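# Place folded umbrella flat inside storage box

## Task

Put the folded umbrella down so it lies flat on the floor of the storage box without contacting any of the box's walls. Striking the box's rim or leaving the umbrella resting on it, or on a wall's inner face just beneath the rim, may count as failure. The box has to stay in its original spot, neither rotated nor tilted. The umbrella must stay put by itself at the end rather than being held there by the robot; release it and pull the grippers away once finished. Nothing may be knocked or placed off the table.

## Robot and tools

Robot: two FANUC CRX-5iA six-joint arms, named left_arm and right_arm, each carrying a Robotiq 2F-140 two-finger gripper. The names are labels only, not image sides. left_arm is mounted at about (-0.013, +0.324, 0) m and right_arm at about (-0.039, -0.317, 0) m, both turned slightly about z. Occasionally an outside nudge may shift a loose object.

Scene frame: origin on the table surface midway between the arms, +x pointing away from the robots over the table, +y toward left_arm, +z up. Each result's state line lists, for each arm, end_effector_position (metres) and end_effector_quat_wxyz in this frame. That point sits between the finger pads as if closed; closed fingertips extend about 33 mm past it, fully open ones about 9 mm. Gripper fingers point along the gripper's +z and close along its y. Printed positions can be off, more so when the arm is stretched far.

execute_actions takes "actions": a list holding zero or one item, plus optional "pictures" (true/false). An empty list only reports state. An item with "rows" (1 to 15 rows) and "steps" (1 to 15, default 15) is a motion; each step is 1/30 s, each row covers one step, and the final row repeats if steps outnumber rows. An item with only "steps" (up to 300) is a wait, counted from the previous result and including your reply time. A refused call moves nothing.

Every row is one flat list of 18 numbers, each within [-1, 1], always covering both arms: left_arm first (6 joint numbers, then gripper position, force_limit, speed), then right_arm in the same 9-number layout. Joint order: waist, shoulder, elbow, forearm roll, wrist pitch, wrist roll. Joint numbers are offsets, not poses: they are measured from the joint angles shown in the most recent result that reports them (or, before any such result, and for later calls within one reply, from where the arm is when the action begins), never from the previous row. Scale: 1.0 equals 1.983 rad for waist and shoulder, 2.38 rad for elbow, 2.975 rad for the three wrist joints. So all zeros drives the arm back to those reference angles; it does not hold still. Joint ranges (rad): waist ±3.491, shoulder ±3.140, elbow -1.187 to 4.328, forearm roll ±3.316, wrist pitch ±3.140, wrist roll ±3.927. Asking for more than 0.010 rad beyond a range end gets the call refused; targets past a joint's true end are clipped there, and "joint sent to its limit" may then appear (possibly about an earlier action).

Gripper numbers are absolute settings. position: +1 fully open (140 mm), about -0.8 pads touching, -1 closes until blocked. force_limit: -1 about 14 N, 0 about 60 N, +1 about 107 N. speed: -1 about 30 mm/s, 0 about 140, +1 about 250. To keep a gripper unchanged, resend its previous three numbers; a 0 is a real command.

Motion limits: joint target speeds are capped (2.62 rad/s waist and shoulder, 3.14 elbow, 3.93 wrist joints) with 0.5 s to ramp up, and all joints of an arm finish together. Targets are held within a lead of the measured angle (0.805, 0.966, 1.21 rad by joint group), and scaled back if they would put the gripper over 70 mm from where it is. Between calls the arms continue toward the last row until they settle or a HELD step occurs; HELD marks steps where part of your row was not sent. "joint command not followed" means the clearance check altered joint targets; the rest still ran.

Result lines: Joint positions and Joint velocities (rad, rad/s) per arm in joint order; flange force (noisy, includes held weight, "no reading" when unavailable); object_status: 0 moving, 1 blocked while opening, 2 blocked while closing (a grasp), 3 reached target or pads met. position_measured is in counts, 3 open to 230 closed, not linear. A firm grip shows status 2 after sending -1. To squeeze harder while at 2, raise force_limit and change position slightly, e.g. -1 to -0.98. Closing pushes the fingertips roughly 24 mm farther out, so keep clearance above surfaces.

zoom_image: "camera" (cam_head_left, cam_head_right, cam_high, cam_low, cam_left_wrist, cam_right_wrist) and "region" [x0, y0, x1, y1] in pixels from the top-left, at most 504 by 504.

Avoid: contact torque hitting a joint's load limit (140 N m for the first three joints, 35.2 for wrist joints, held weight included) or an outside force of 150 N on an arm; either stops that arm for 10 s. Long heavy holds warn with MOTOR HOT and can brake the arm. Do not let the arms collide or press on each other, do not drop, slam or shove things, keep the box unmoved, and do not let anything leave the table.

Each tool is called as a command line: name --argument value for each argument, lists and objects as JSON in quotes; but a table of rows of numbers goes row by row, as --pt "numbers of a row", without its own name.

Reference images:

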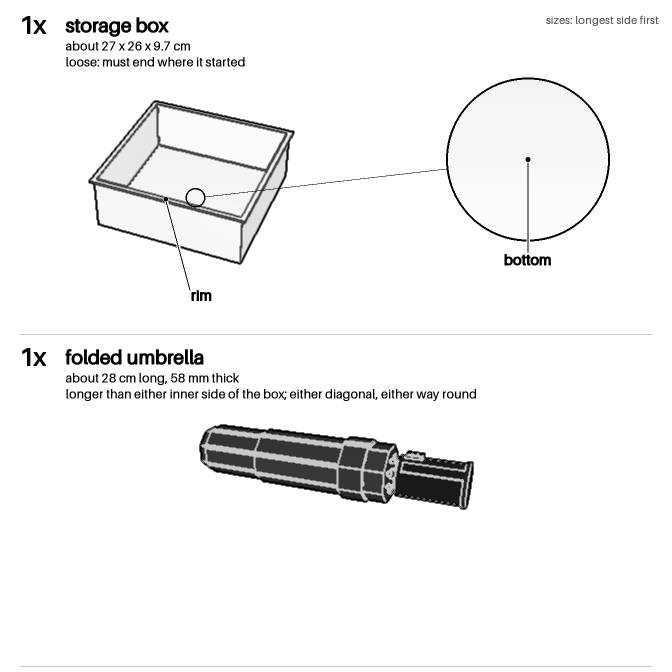

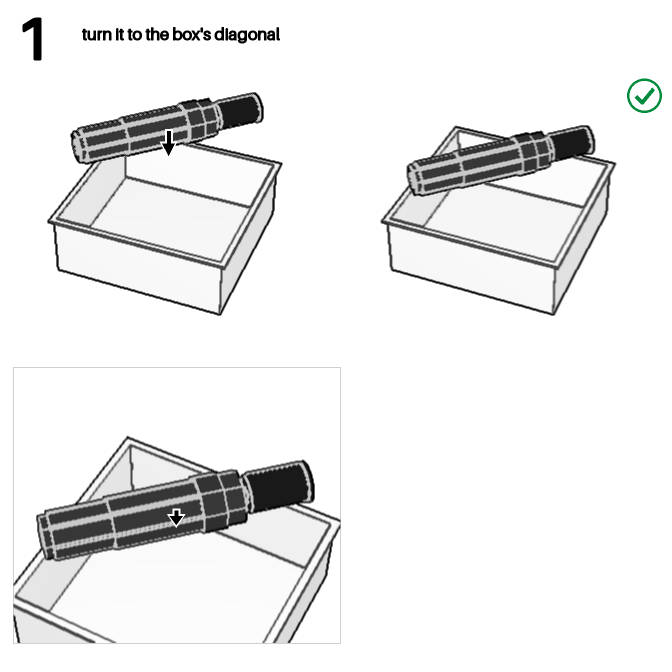

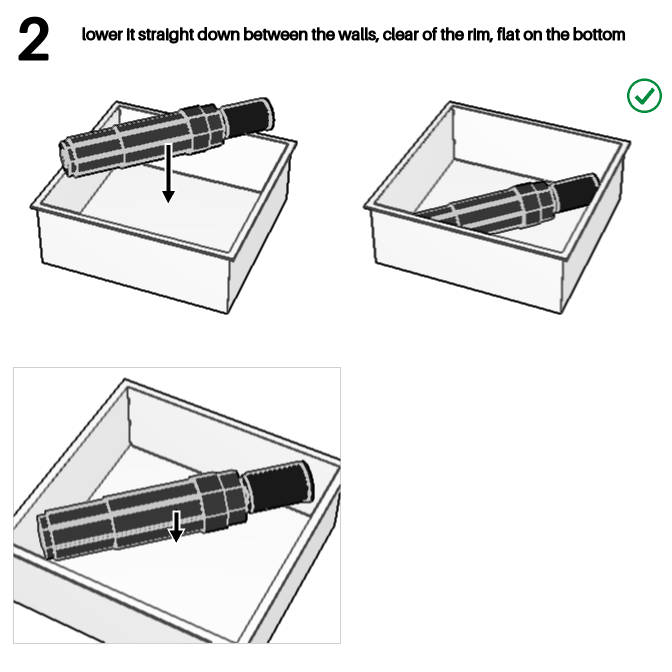

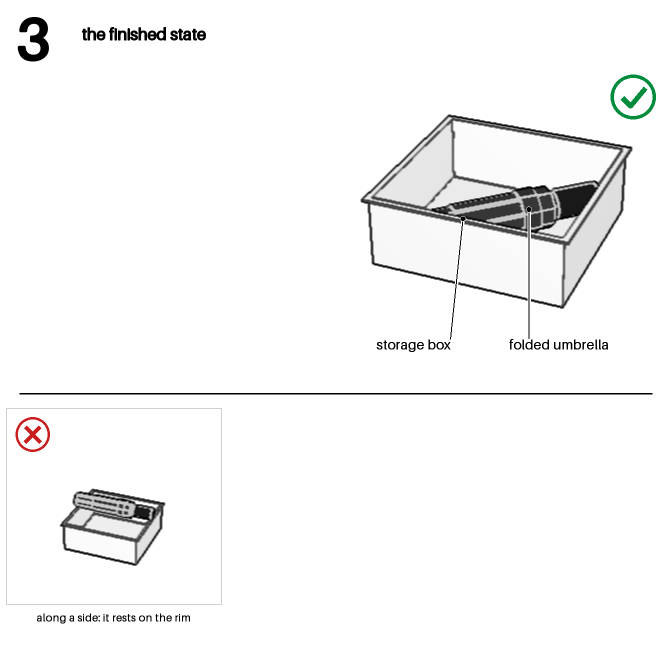

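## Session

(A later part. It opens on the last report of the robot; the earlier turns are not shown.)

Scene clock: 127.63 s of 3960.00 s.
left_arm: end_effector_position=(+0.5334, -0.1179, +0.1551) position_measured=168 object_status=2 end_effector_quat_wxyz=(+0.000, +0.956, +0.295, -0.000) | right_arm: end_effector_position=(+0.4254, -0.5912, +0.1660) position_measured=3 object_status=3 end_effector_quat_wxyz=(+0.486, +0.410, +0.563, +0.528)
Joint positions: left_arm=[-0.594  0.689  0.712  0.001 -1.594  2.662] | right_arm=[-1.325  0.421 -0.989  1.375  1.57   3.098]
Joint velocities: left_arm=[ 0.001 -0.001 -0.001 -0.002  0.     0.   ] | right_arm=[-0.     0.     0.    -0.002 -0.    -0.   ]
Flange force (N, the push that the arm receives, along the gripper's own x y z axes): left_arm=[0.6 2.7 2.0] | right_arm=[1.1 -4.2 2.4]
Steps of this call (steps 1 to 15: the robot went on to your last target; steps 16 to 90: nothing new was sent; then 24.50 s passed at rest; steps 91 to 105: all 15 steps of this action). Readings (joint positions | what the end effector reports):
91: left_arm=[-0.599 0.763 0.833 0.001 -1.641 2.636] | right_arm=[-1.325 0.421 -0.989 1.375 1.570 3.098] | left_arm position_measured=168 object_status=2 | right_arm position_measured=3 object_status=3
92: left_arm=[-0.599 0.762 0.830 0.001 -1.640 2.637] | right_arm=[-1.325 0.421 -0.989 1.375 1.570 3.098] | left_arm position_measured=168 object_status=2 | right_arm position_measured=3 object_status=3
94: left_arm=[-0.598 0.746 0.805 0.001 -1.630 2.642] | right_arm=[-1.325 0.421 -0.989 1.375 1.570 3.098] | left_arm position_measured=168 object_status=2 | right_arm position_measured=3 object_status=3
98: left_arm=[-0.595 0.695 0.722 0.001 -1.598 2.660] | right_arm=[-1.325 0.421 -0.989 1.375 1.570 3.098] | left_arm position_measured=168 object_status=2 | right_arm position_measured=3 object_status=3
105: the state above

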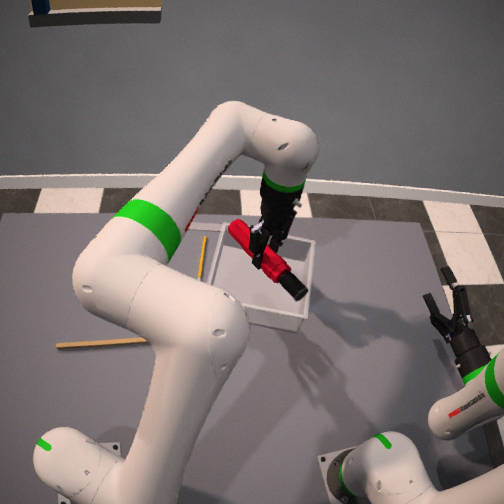

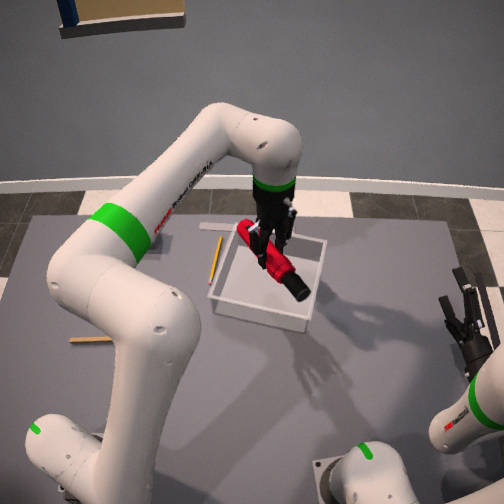

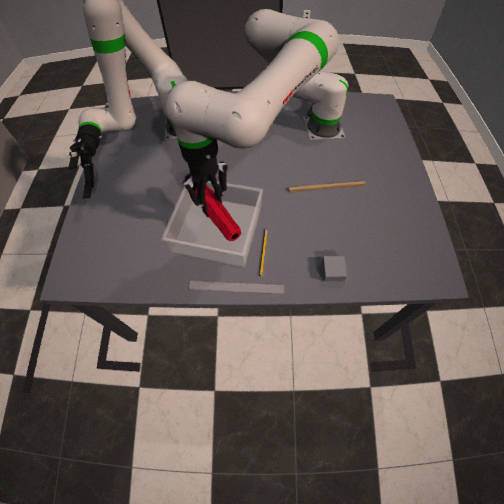

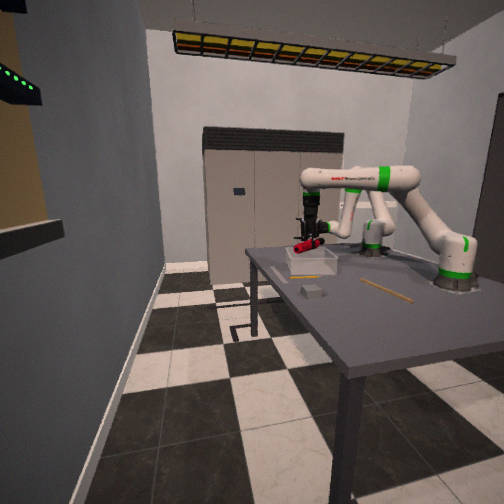

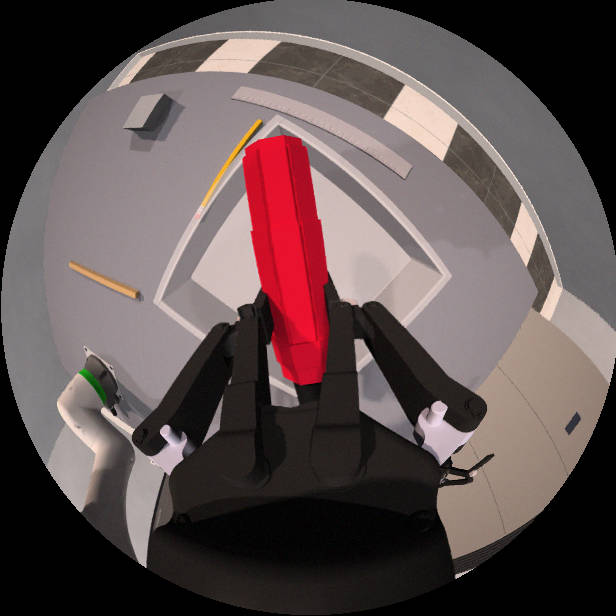

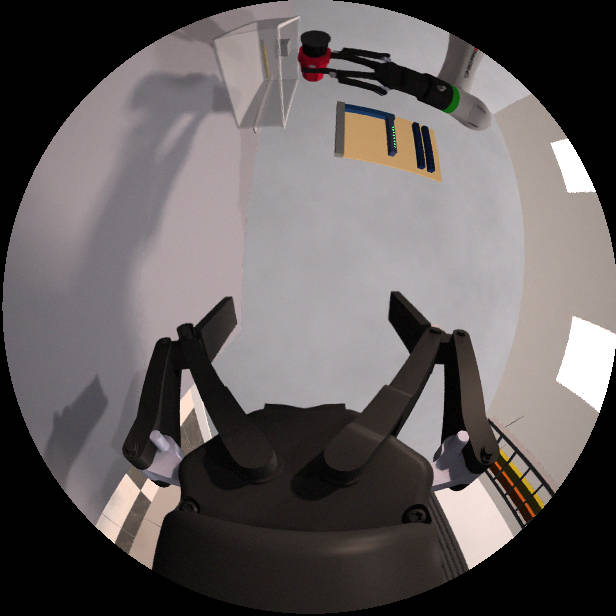

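execute_actions --actions '[{"rows":[[0.0016,-0.0014,-0.0311,0,0.024,-0.006,-1,0,-0.3,0,0,0,0,0,0,1,0,0]],"steps":15}]'

zoom_image --camera "cam_high" --region '[140, 150, 300, 290]'

zoom_image --camera "cam_head_left" --region '[190, 190, 340, 340]'

zoom_image --camera "cam_left_wrist" --region '[130, 90, 460, 420]'

Scene clock: 140.77 s of 3960.00 s.
left_arm: end_effector_position=(+0.5338, -0.1156, +0.1254) position_measured=168 object_status=2 end_effector_quat_wxyz=(+0.000, +0.958, +0.288, -0.000) | right_arm: end_effector_position=(+0.4254, -0.5912, +0.1660) position_measured=3 object_status=3 end_effector_quat_wxyz=(+0.486, +0.410, +0.563, +0.528)
Joint positions: left_arm=[-0.591  0.686  0.638  0.001 -1.523  2.644] | right_arm=[-1.325  0.421 -0.989  1.375  1.57   3.098]
Joint velocities: left_arm=[ 0.001 -0.    -0.001  0.001  0.     0.   ] | right_arm=[-0.001 -0.003 -0.    -0.    -0.     0.001]
Flange force (N, the push that the arm receives, along the gripper's own x y z axes): left_arm=[0.8 2.6 1.7] | right_arm=[0.5 -5.3 1.3]
Steps of this call (steps 1 to 15: the robot went on to your last target; steps 16 to 90: nothing new was sent; then 9.63 s passed at rest; steps 91 to 105: all 15 steps of this action). Readings (joint positions | what the end effector reports):
91: left_arm=[-0.594 0.689 0.712 0.001 -1.594 2.662] | right_arm=[-1.325 0.421 -0.989 1.375 1.570 3.098] | left_arm position_measured=168 object_status=2 | right_arm position_measured=3 object_status=3
92: left_arm=[-0.594 0.689 0.710 0.001 -1.592 2.662] | right_arm=[-1.325 0.421 -0.989 1.375 1.570 3.098] | left_arm position_measured=168 object_status=2 | right_arm position_measured=3 object_status=3
94: left_arm=[-0.593 0.688 0.685 0.001 -1.567 2.656] | right_arm=[-1.325 0.421 -0.989 1.375 1.570 3.098] | left_arm position_measured=168 object_status=2 | right_arm position_measured=3 object_status=3
98: left_arm=[-0.591 0.686 0.639 0.001 -1.524 2.644] | right_arm=[-1.325 0.421 -0.989 1.375 1.570 3.098] | left_arm position_measured=168 object_status=2 | right_arm position_measured=3 object_status=3
105: the state above

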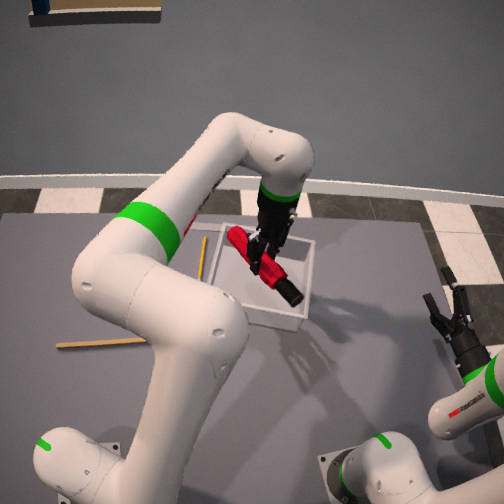

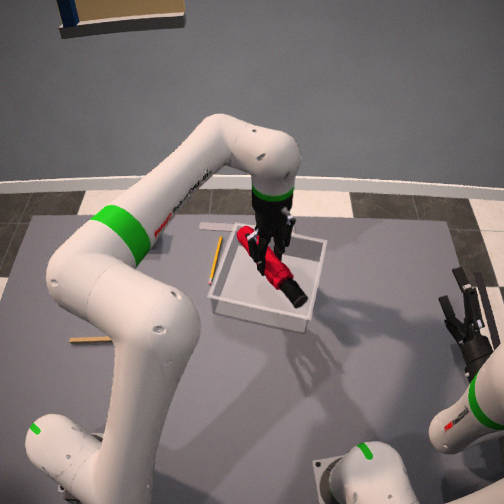

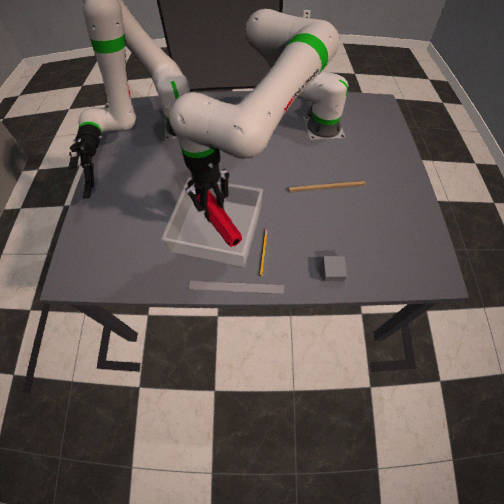

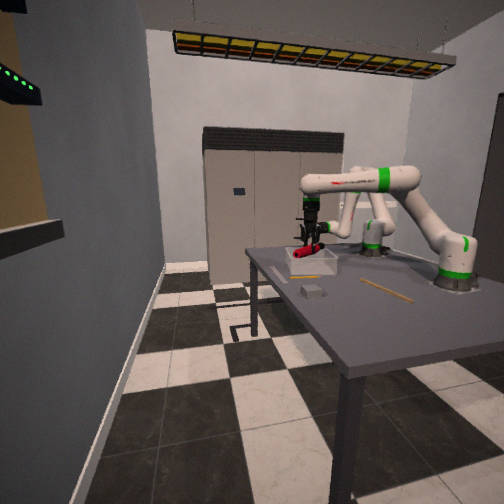

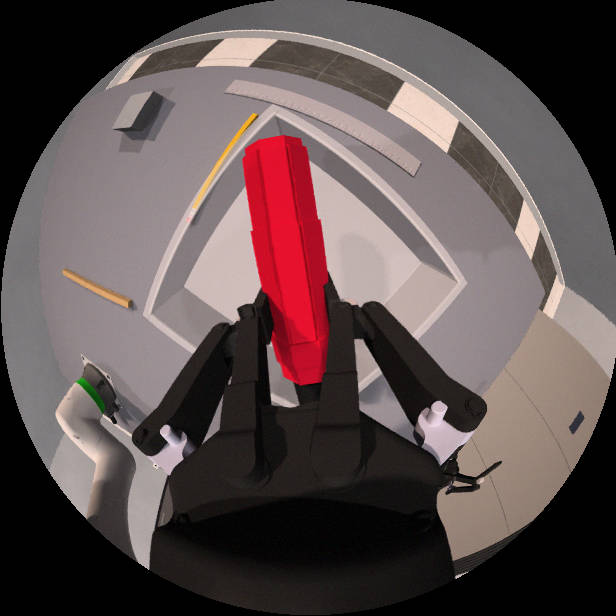

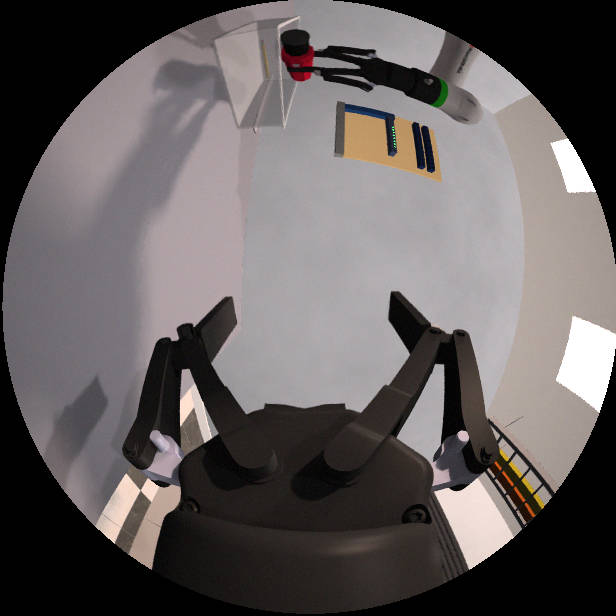

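Region (140, 150, 300, 290) of cam_high's 504x504 image, scaled by 3.150, with more detail than that image has; it fills the top 441 rows of this view, and the rest is white.

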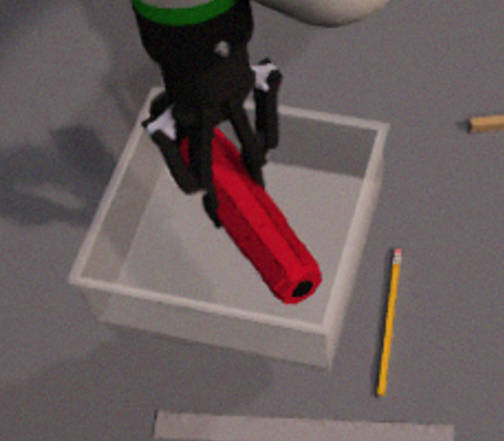

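Region (190, 190, 340, 340) of cam_head_left's 504x504 image, scaled by 3.360, with more detail than that image has.

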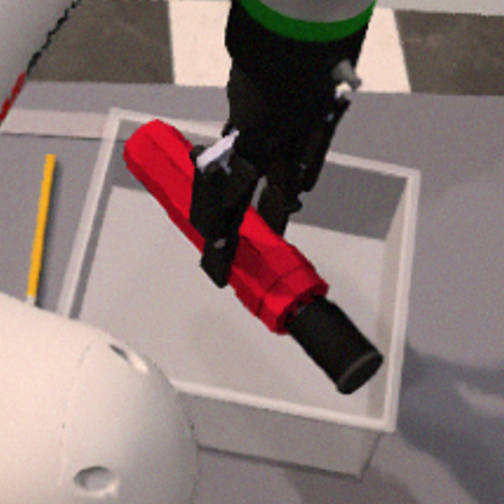

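Region (130, 90, 460, 420) of cam_left_wrist's 616x616 image, scaled by 1.527, with more detail than that image has.

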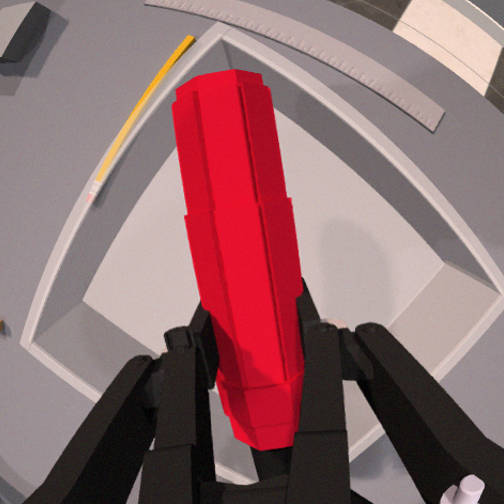

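execute_actions --actions '[{"rows":[[0,0.0028,-0.0122,0,0.0117,0,-1,0,-0.3,0,0,0,0,0,0,1,0,0],[0,0.0028,-0.0122,0,0.0117,0,-1,0,-0.3,0,0,0,0,0,0,1,0,0],[0,0.0028,-0.0122,0,0.0117,0,-1,0,-0.3,0,0,0,0,0,0,1,0,0],[0,0.0056,-0.0245,0,0.0233,0,-1,0,-0.3,0,0,0,0,0,0,1,0,0],[0,0.0056,-0.0245,0,0.0233,0,-1,0,-0.3,0,0,0,0,0,0,1,0,0],[0,0.0056,-0.0245,0,0.0233,0,-1,0,-0.3,0,0,0,0,0,0,1,0,0],[0,0.0084,-0.0367,0,0.035,0,-1,0,-0.3,0,0,0,0,0,0,1,0,0],[0,0.0084,-0.0367,0,0.035,0,-1,0,-0.3,0,0,0,0,0,0,1,0,0],[0,0.0084,-0.0367,0,0.035,0,-1,0,-0.3,0,0,0,0,0,0,1,0,0],[0,0.0112,-0.0489,0,0.0466,0,-1,0,-0.3,0,0,0,0,0,0,1,0,0]],"steps":15}]'

zoom_image --camera "cam_high" --region '[140, 150, 300, 290]'

zoom_image --camera "cam_head_right" --region '[200, 190, 350, 340]'

Scene clock: 154.73 s of 3960.00 s.
left_arm: end_effector_position=(+0.5338, -0.1156, +0.0609) position_measured=168 object_status=2 end_effector_quat_wxyz=(+0.000, +0.958, +0.288, -0.000) | right_arm: end_effector_position=(+0.4254, -0.5912, +0.1660) position_measured=3 object_status=3 end_effector_quat_wxyz=(+0.486, +0.410, +0.563, +0.528)
Joint positions: left_arm=[-0.591  0.708  0.523  0.001 -1.385  2.644] | right_arm=[-1.325  0.421 -0.989  1.375  1.57   3.098]
Joint velocities: left_arm=[-0.    -0.001 -0.026  0.001  0.04   0.001] | right_arm=[-0.    -0.     0.     0.     0.001 -0.001]
Flange force (N, the push that the arm receives, along the gripper's own x y z axes): left_arm=[0.9 2.4 11.7] | right_arm=[-0.2 -5.3 1.3]
Steps of this call (steps 1 to 15: the robot went on to your last target; steps 16 to 90: nothing new was sent; then 10.47 s passed at rest; steps 91 to 105: all 15 steps of this action). Readings (joint positions | what the end effector reports):
91: left_arm=[-0.591 0.686 0.638 0.001 -1.523 2.644] | right_arm=[-1.325 0.421 -0.989 1.375 1.570 3.098] | left_arm position_measured=168 object_status=2 | right_arm position_measured=3 object_status=3
92: left_arm=[-0.591 0.686 0.636 0.001 -1.519 2.644] | right_arm=[-1.325 0.421 -0.989 1.375 1.570 3.098] | left_arm position_measured=168 object_status=2 | right_arm position_measured=3 object_status=3
94: left_arm=[-0.591 0.690 0.617 0.001 -1.498 2.644] | right_arm=[-1.325 0.421 -0.989 1.375 1.570 3.098] | left_arm position_measured=168 object_status=2 | right_arm position_measured=3 object_status=3
98: left_arm=[-0.591 0.697 0.579 0.001 -1.453 2.644] | right_arm=[-1.325 0.421 -0.989 1.375 1.570 3.098] | left_arm position_measured=168 object_status=2 | right_arm position_measured=3 object_status=3
105: the state above

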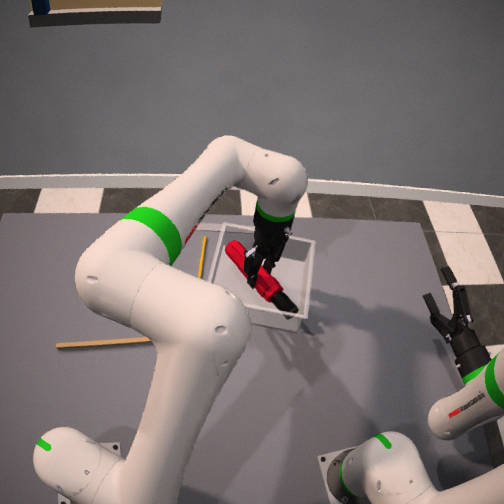

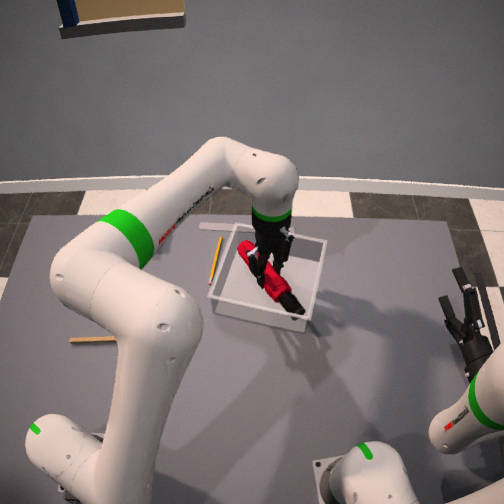

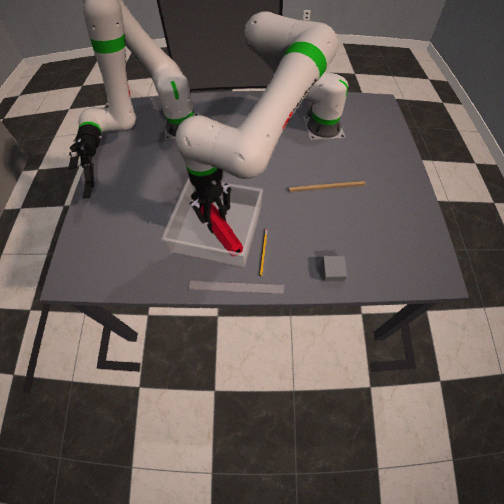

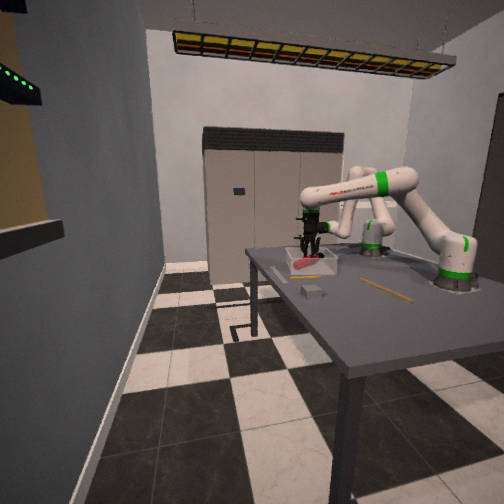

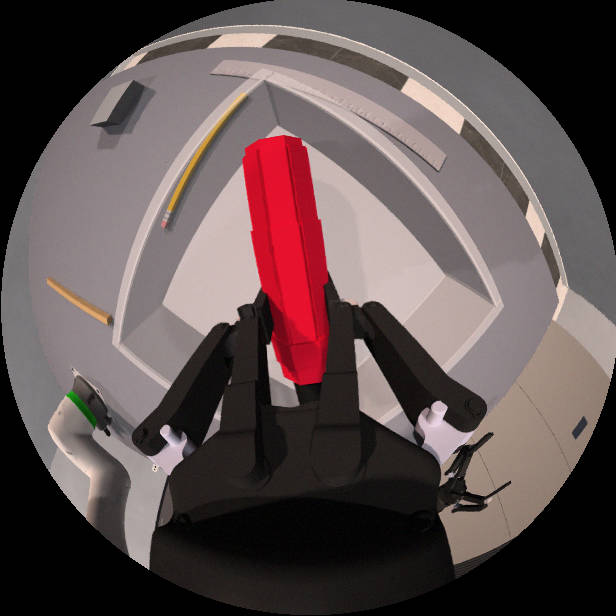

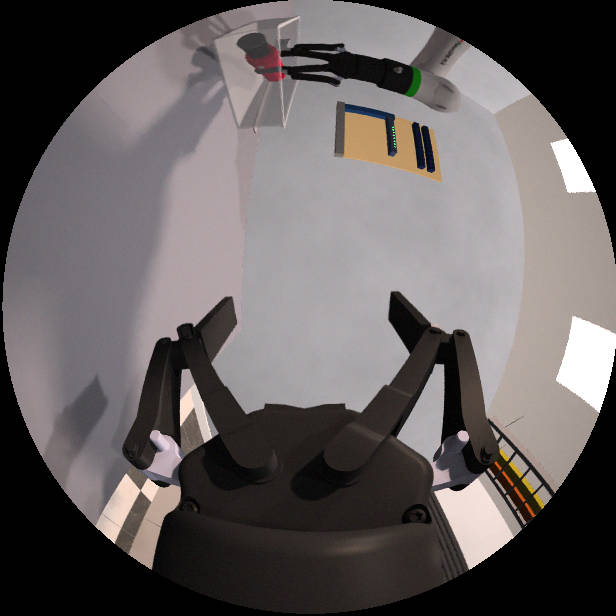

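Region (140, 150, 300, 290) of cam_high's 504x504 image, scaled by 3.150, with more detail than that image has; it fills the top 441 rows of this view, and the rest is white.

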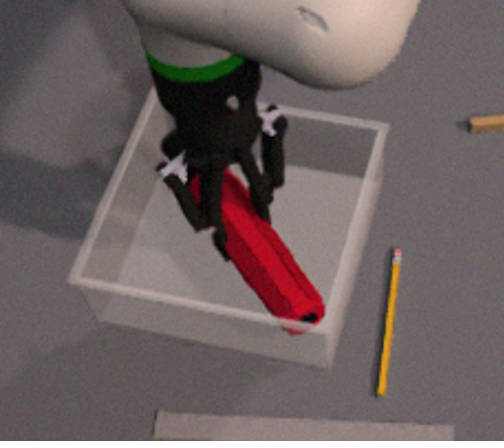

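Region (200, 190, 350, 340) of cam_head_right's 504x504 image, scaled by 3.360, with more detail than that image has.

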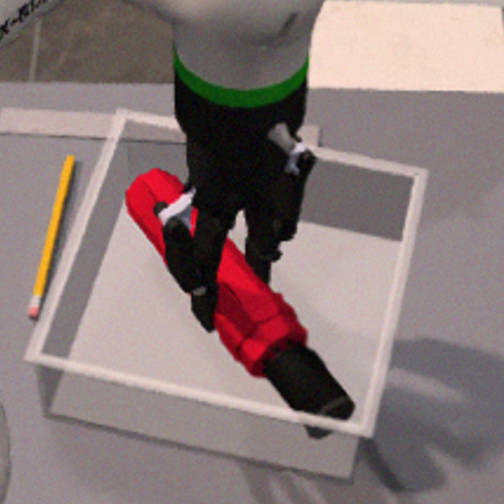

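execute_actions --actions '[{"rows":[[0,0.0017,-0.0075,0,0.0071,0,-1,0,-0.3,0,0,0,0,0,0,1,0,0]],"steps":15}]' --pictures false

Scene clock: 158.30 s of 3960.00 s.
left_arm: end_effector_position=(+0.5332, -0.1152, +0.0510) position_measured=168 object_status=2 end_effector_quat_wxyz=(+0.000, +0.958, +0.288, -0.000) | right_arm: end_effector_position=(+0.4254, -0.5912, +0.1660) position_measured=3 object_status=3 end_effector_quat_wxyz=(+0.486, +0.410, +0.563, +0.528)
Joint positions: left_arm=[-0.591  0.711  0.505  0.001 -1.364  2.644] | right_arm=[-1.325  0.421 -0.989  1.375  1.57   3.098]
Joint velocities: left_arm=[-0.001  0.001 -0.    -0.    -0.    -0.001] | right_arm=[ 0.    -0.    -0.     0.     0.    -0.001]
Flange force (N, the push that the arm receives, along the gripper's own x y z axes): left_arm=[0.3 3.2 2.0] | right_arm=[0.6 -5.4 1.4]
Steps of this call (steps 1 to 15: the robot went on to your last target; steps 16 to 90: nothing new was sent; then 0.07 s passed at rest; steps 91 to 105: all 15 steps of this action). Readings (joint positions | what the end effector reports):
91: left_arm=[-0.591 0.708 0.522 0.001 -1.384 2.644] | right_arm=[-1.325 0.421 -0.989 1.375 1.570 3.098] | left_arm position_measured=168 object_status=2 | right_arm position_measured=3 object_status=3
92: left_arm=[-0.591 0.708 0.519 0.001 -1.381 2.644] | right_arm=[-1.325 0.421 -0.989 1.375 1.570 3.098] | left_arm position_measured=168 object_status=2 | right_arm position_measured=3 object_status=3
94: left_arm=[-0.591 0.711 0.508 0.001 -1.368 2.644] | right_arm=[-1.325 0.421 -0.989 1.375 1.570 3.098] | left_arm position_measured=168 object_status=2 | right_arm position_measured=3 object_status=3
98: left_arm=[-0.591 0.711 0.505 0.001 -1.364 2.644] | right_arm=[-1.325 0.421 -0.989 1.375 1.570 3.098] | left_arm position_measured=168 object_status=2 | right_arm position_measured=3 object_status=3
105: the state above

No contact yet; a bit lower.

execute_actions --actions '[{"rows":[[0,0.0014,-0.0042,0,0.0045,0,-1,0,-0.3,0,0,0,0,0,0,1,0,0]],"steps":15}]' --pictures false

Scene clock: 162.87 s of 3960.00 s.
left_arm: end_effector_position=(+0.5331, -0.1152, +0.0449) position_measured=168 object_status=2 end_effector_quat_wxyz=(+0.001, +0.958, +0.288, +0.000) | right_arm: end_effector_position=(+0.4254, -0.5912, +0.1660) position_measured=3 object_status=3 end_effector_quat_wxyz=(+0.486, +0.410, +0.563, +0.528)
Joint positions: left_arm=[-0.591  0.714  0.495  0.001 -1.351  2.644] | right_arm=[-1.325  0.421 -0.989  1.375  1.57   3.098]
Joint velocities: left_arm=[-0.    -0.001 -0.    -0.     0.     0.   ] | right_arm=[-0.    -0.     0.     0.    -0.     0.001]
Flange force (N, the push that the arm receives, along the gripper's own x y z axes): left_arm=[2.2 4.2 -8.9] | right_arm=[-0.2 -5.0 1.4]
Steps of this call (steps 1 to 15: the robot went on to your last target; steps 16 to 90: nothing new was sent; then 1.07 s passed at rest; steps 91 to 105: all 15 steps of this action). Readings (joint positions | what the end effector reports):
91: left_arm=[-0.591 0.711 0.505 0.001 -1.364 2.644] | right_arm=[-1.325 0.421 -0.989 1.375 1.570 3.098] | left_arm position_measured=168 object_status=2 | right_arm position_measured=3 object_status=3
92: left_arm=[-0.591 0.712 0.503 0.001 -1.361 2.644] | right_arm=[-1.325 0.421 -0.989 1.375 1.570 3.098] | left_arm position_measured=168 object_status=2 | right_arm position_measured=3 object_status=3
94: left_arm=[-0.591 0.714 0.497 0.001 -1.353 2.644] | right_arm=[-1.325 0.421 -0.989 1.375 1.570 3.098] | left_arm position_measured=168 object_status=2 | right_arm position_measured=3 object_status=3
98: left_arm=[-0.591 0.714 0.495 0.001 -1.351 2.644] | right_arm=[-1.325 0.421 -0.989 1.375 1.570 3.098] | left_arm position_measured=168 object_status=2 | right_arm position_measured=3 object_status=3
105: the state above

execute_actions --actions '[{"rows":[[0,0,0,0,0,0,0.3,0,-0.3,0,0,0,0,0,0,1,0,0]],"steps":15}]'

Scene clock: 167.03 s of 3960.00 s.
left_arm: end_effector_position=(+0.5331, -0.1152, +0.0449) position_measured=92 object_status=0 end_effector_quat_wxyz=(+0.001, +0.958, +0.288, +0.000) | right_arm: end_effector_position=(+0.4254, -0.5912, +0.1660) position_measured=3 object_status=3 end_effector_quat_wxyz=(+0.486, +0.410, +0.563, +0.528)
Joint positions: left_arm=[-0.591  0.714  0.495  0.001 -1.351  2.644] | right_arm=[-1.325  0.421 -0.989  1.375  1.57   3.098]
Joint velocities: left_arm=[0.    0.    0.    0.    0.    0.001] | right_arm=[-0.     0.001 -0.     0.001  0.     0.   ]
Flange force (N, the push that the arm receives, along the gripper's own x y z axes): left_arm=[0.8 1.9 -1.1] | right_arm=[-0.7 -5.6 1.4]
Steps of this call (steps 1 to 15: the robot went on to your last target; steps 16 to 90: nothing new was sent; then 0.67 s passed at rest; steps 91 to 105: all 15 steps of this action). Readings (joint positions | what the end effector reports):
91: left_arm=[-0.591 0.714 0.495 0.001 -1.351 2.644] | right_arm=[-1.325 0.421 -0.989 1.375 1.570 3.098] | left_arm position_measured=168 object_status=0 | right_arm position_measured=3 object_status=3
92: left_arm=[-0.591 0.714 0.495 0.001 -1.351 2.644] | right_arm=[-1.325 0.421 -0.989 1.375 1.570 3.098] | left_arm position_measured=168 object_status=0 | right_arm position_measured=3 object_status=3
94: left_arm=[-0.591 0.714 0.495 0.001 -1.351 2.644] | right_arm=[-1.325 0.421 -0.989 1.375 1.570 3.098] | left_arm position_measured=155 object_status=0 | right_arm position_measured=3 object_status=3
98: left_arm=[-0.591 0.714 0.495 0.001 -1.351 2.644] | right_arm=[-1.325 0.421 -0.989 1.375 1.570 3.098] | left_arm position_measured=132 object_status=0 | right_arm position_measured=3 object_status=3
105: the state above

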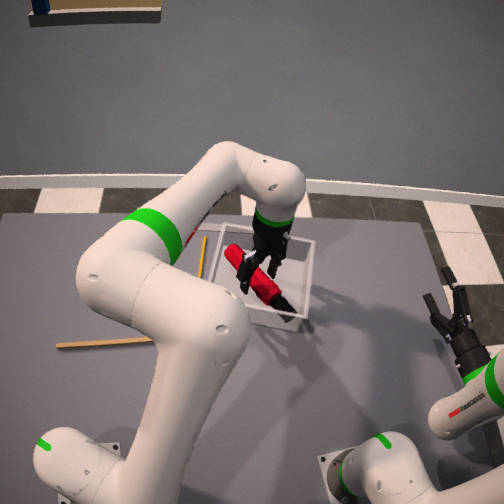

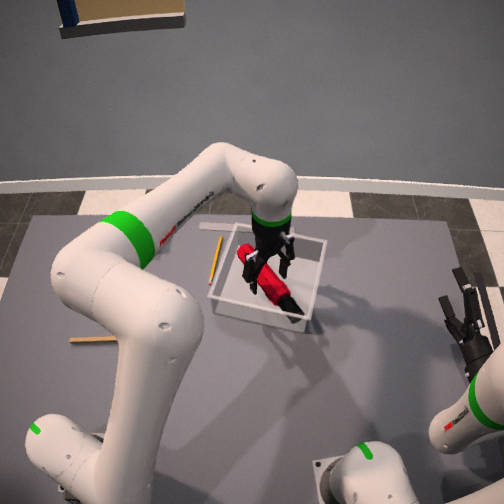

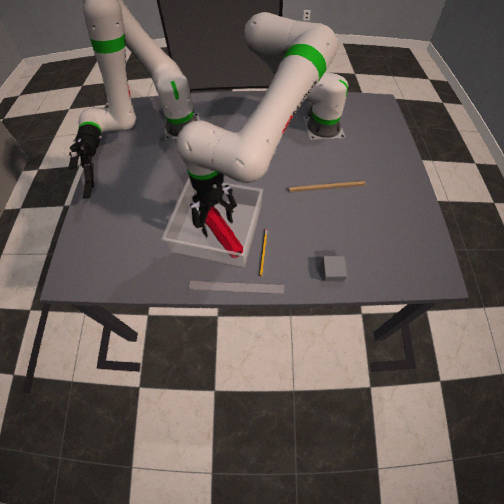

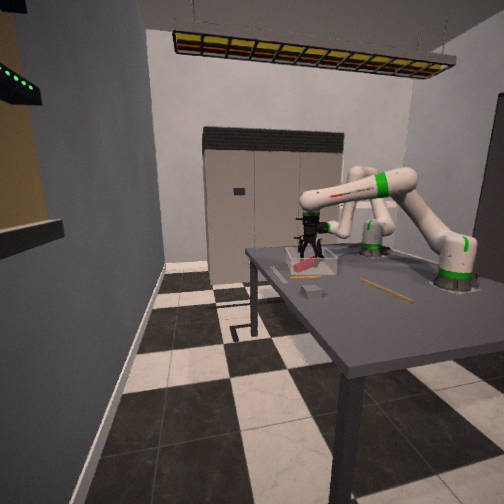

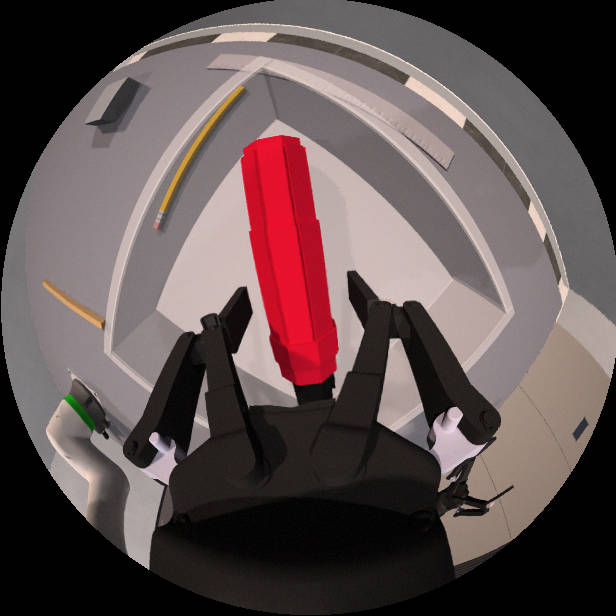

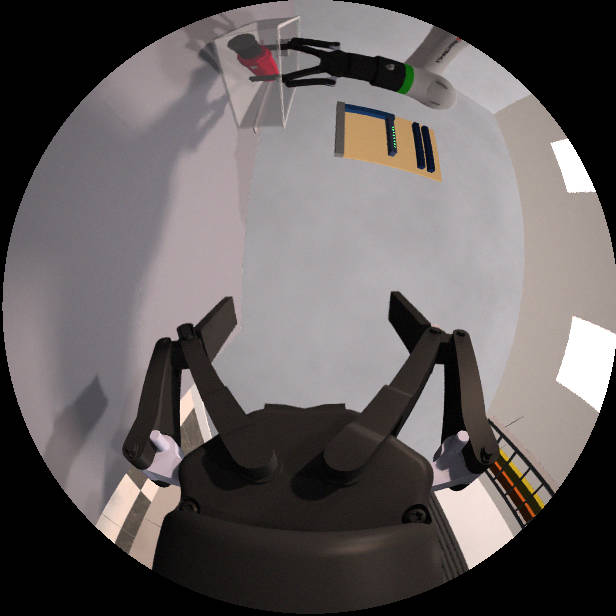

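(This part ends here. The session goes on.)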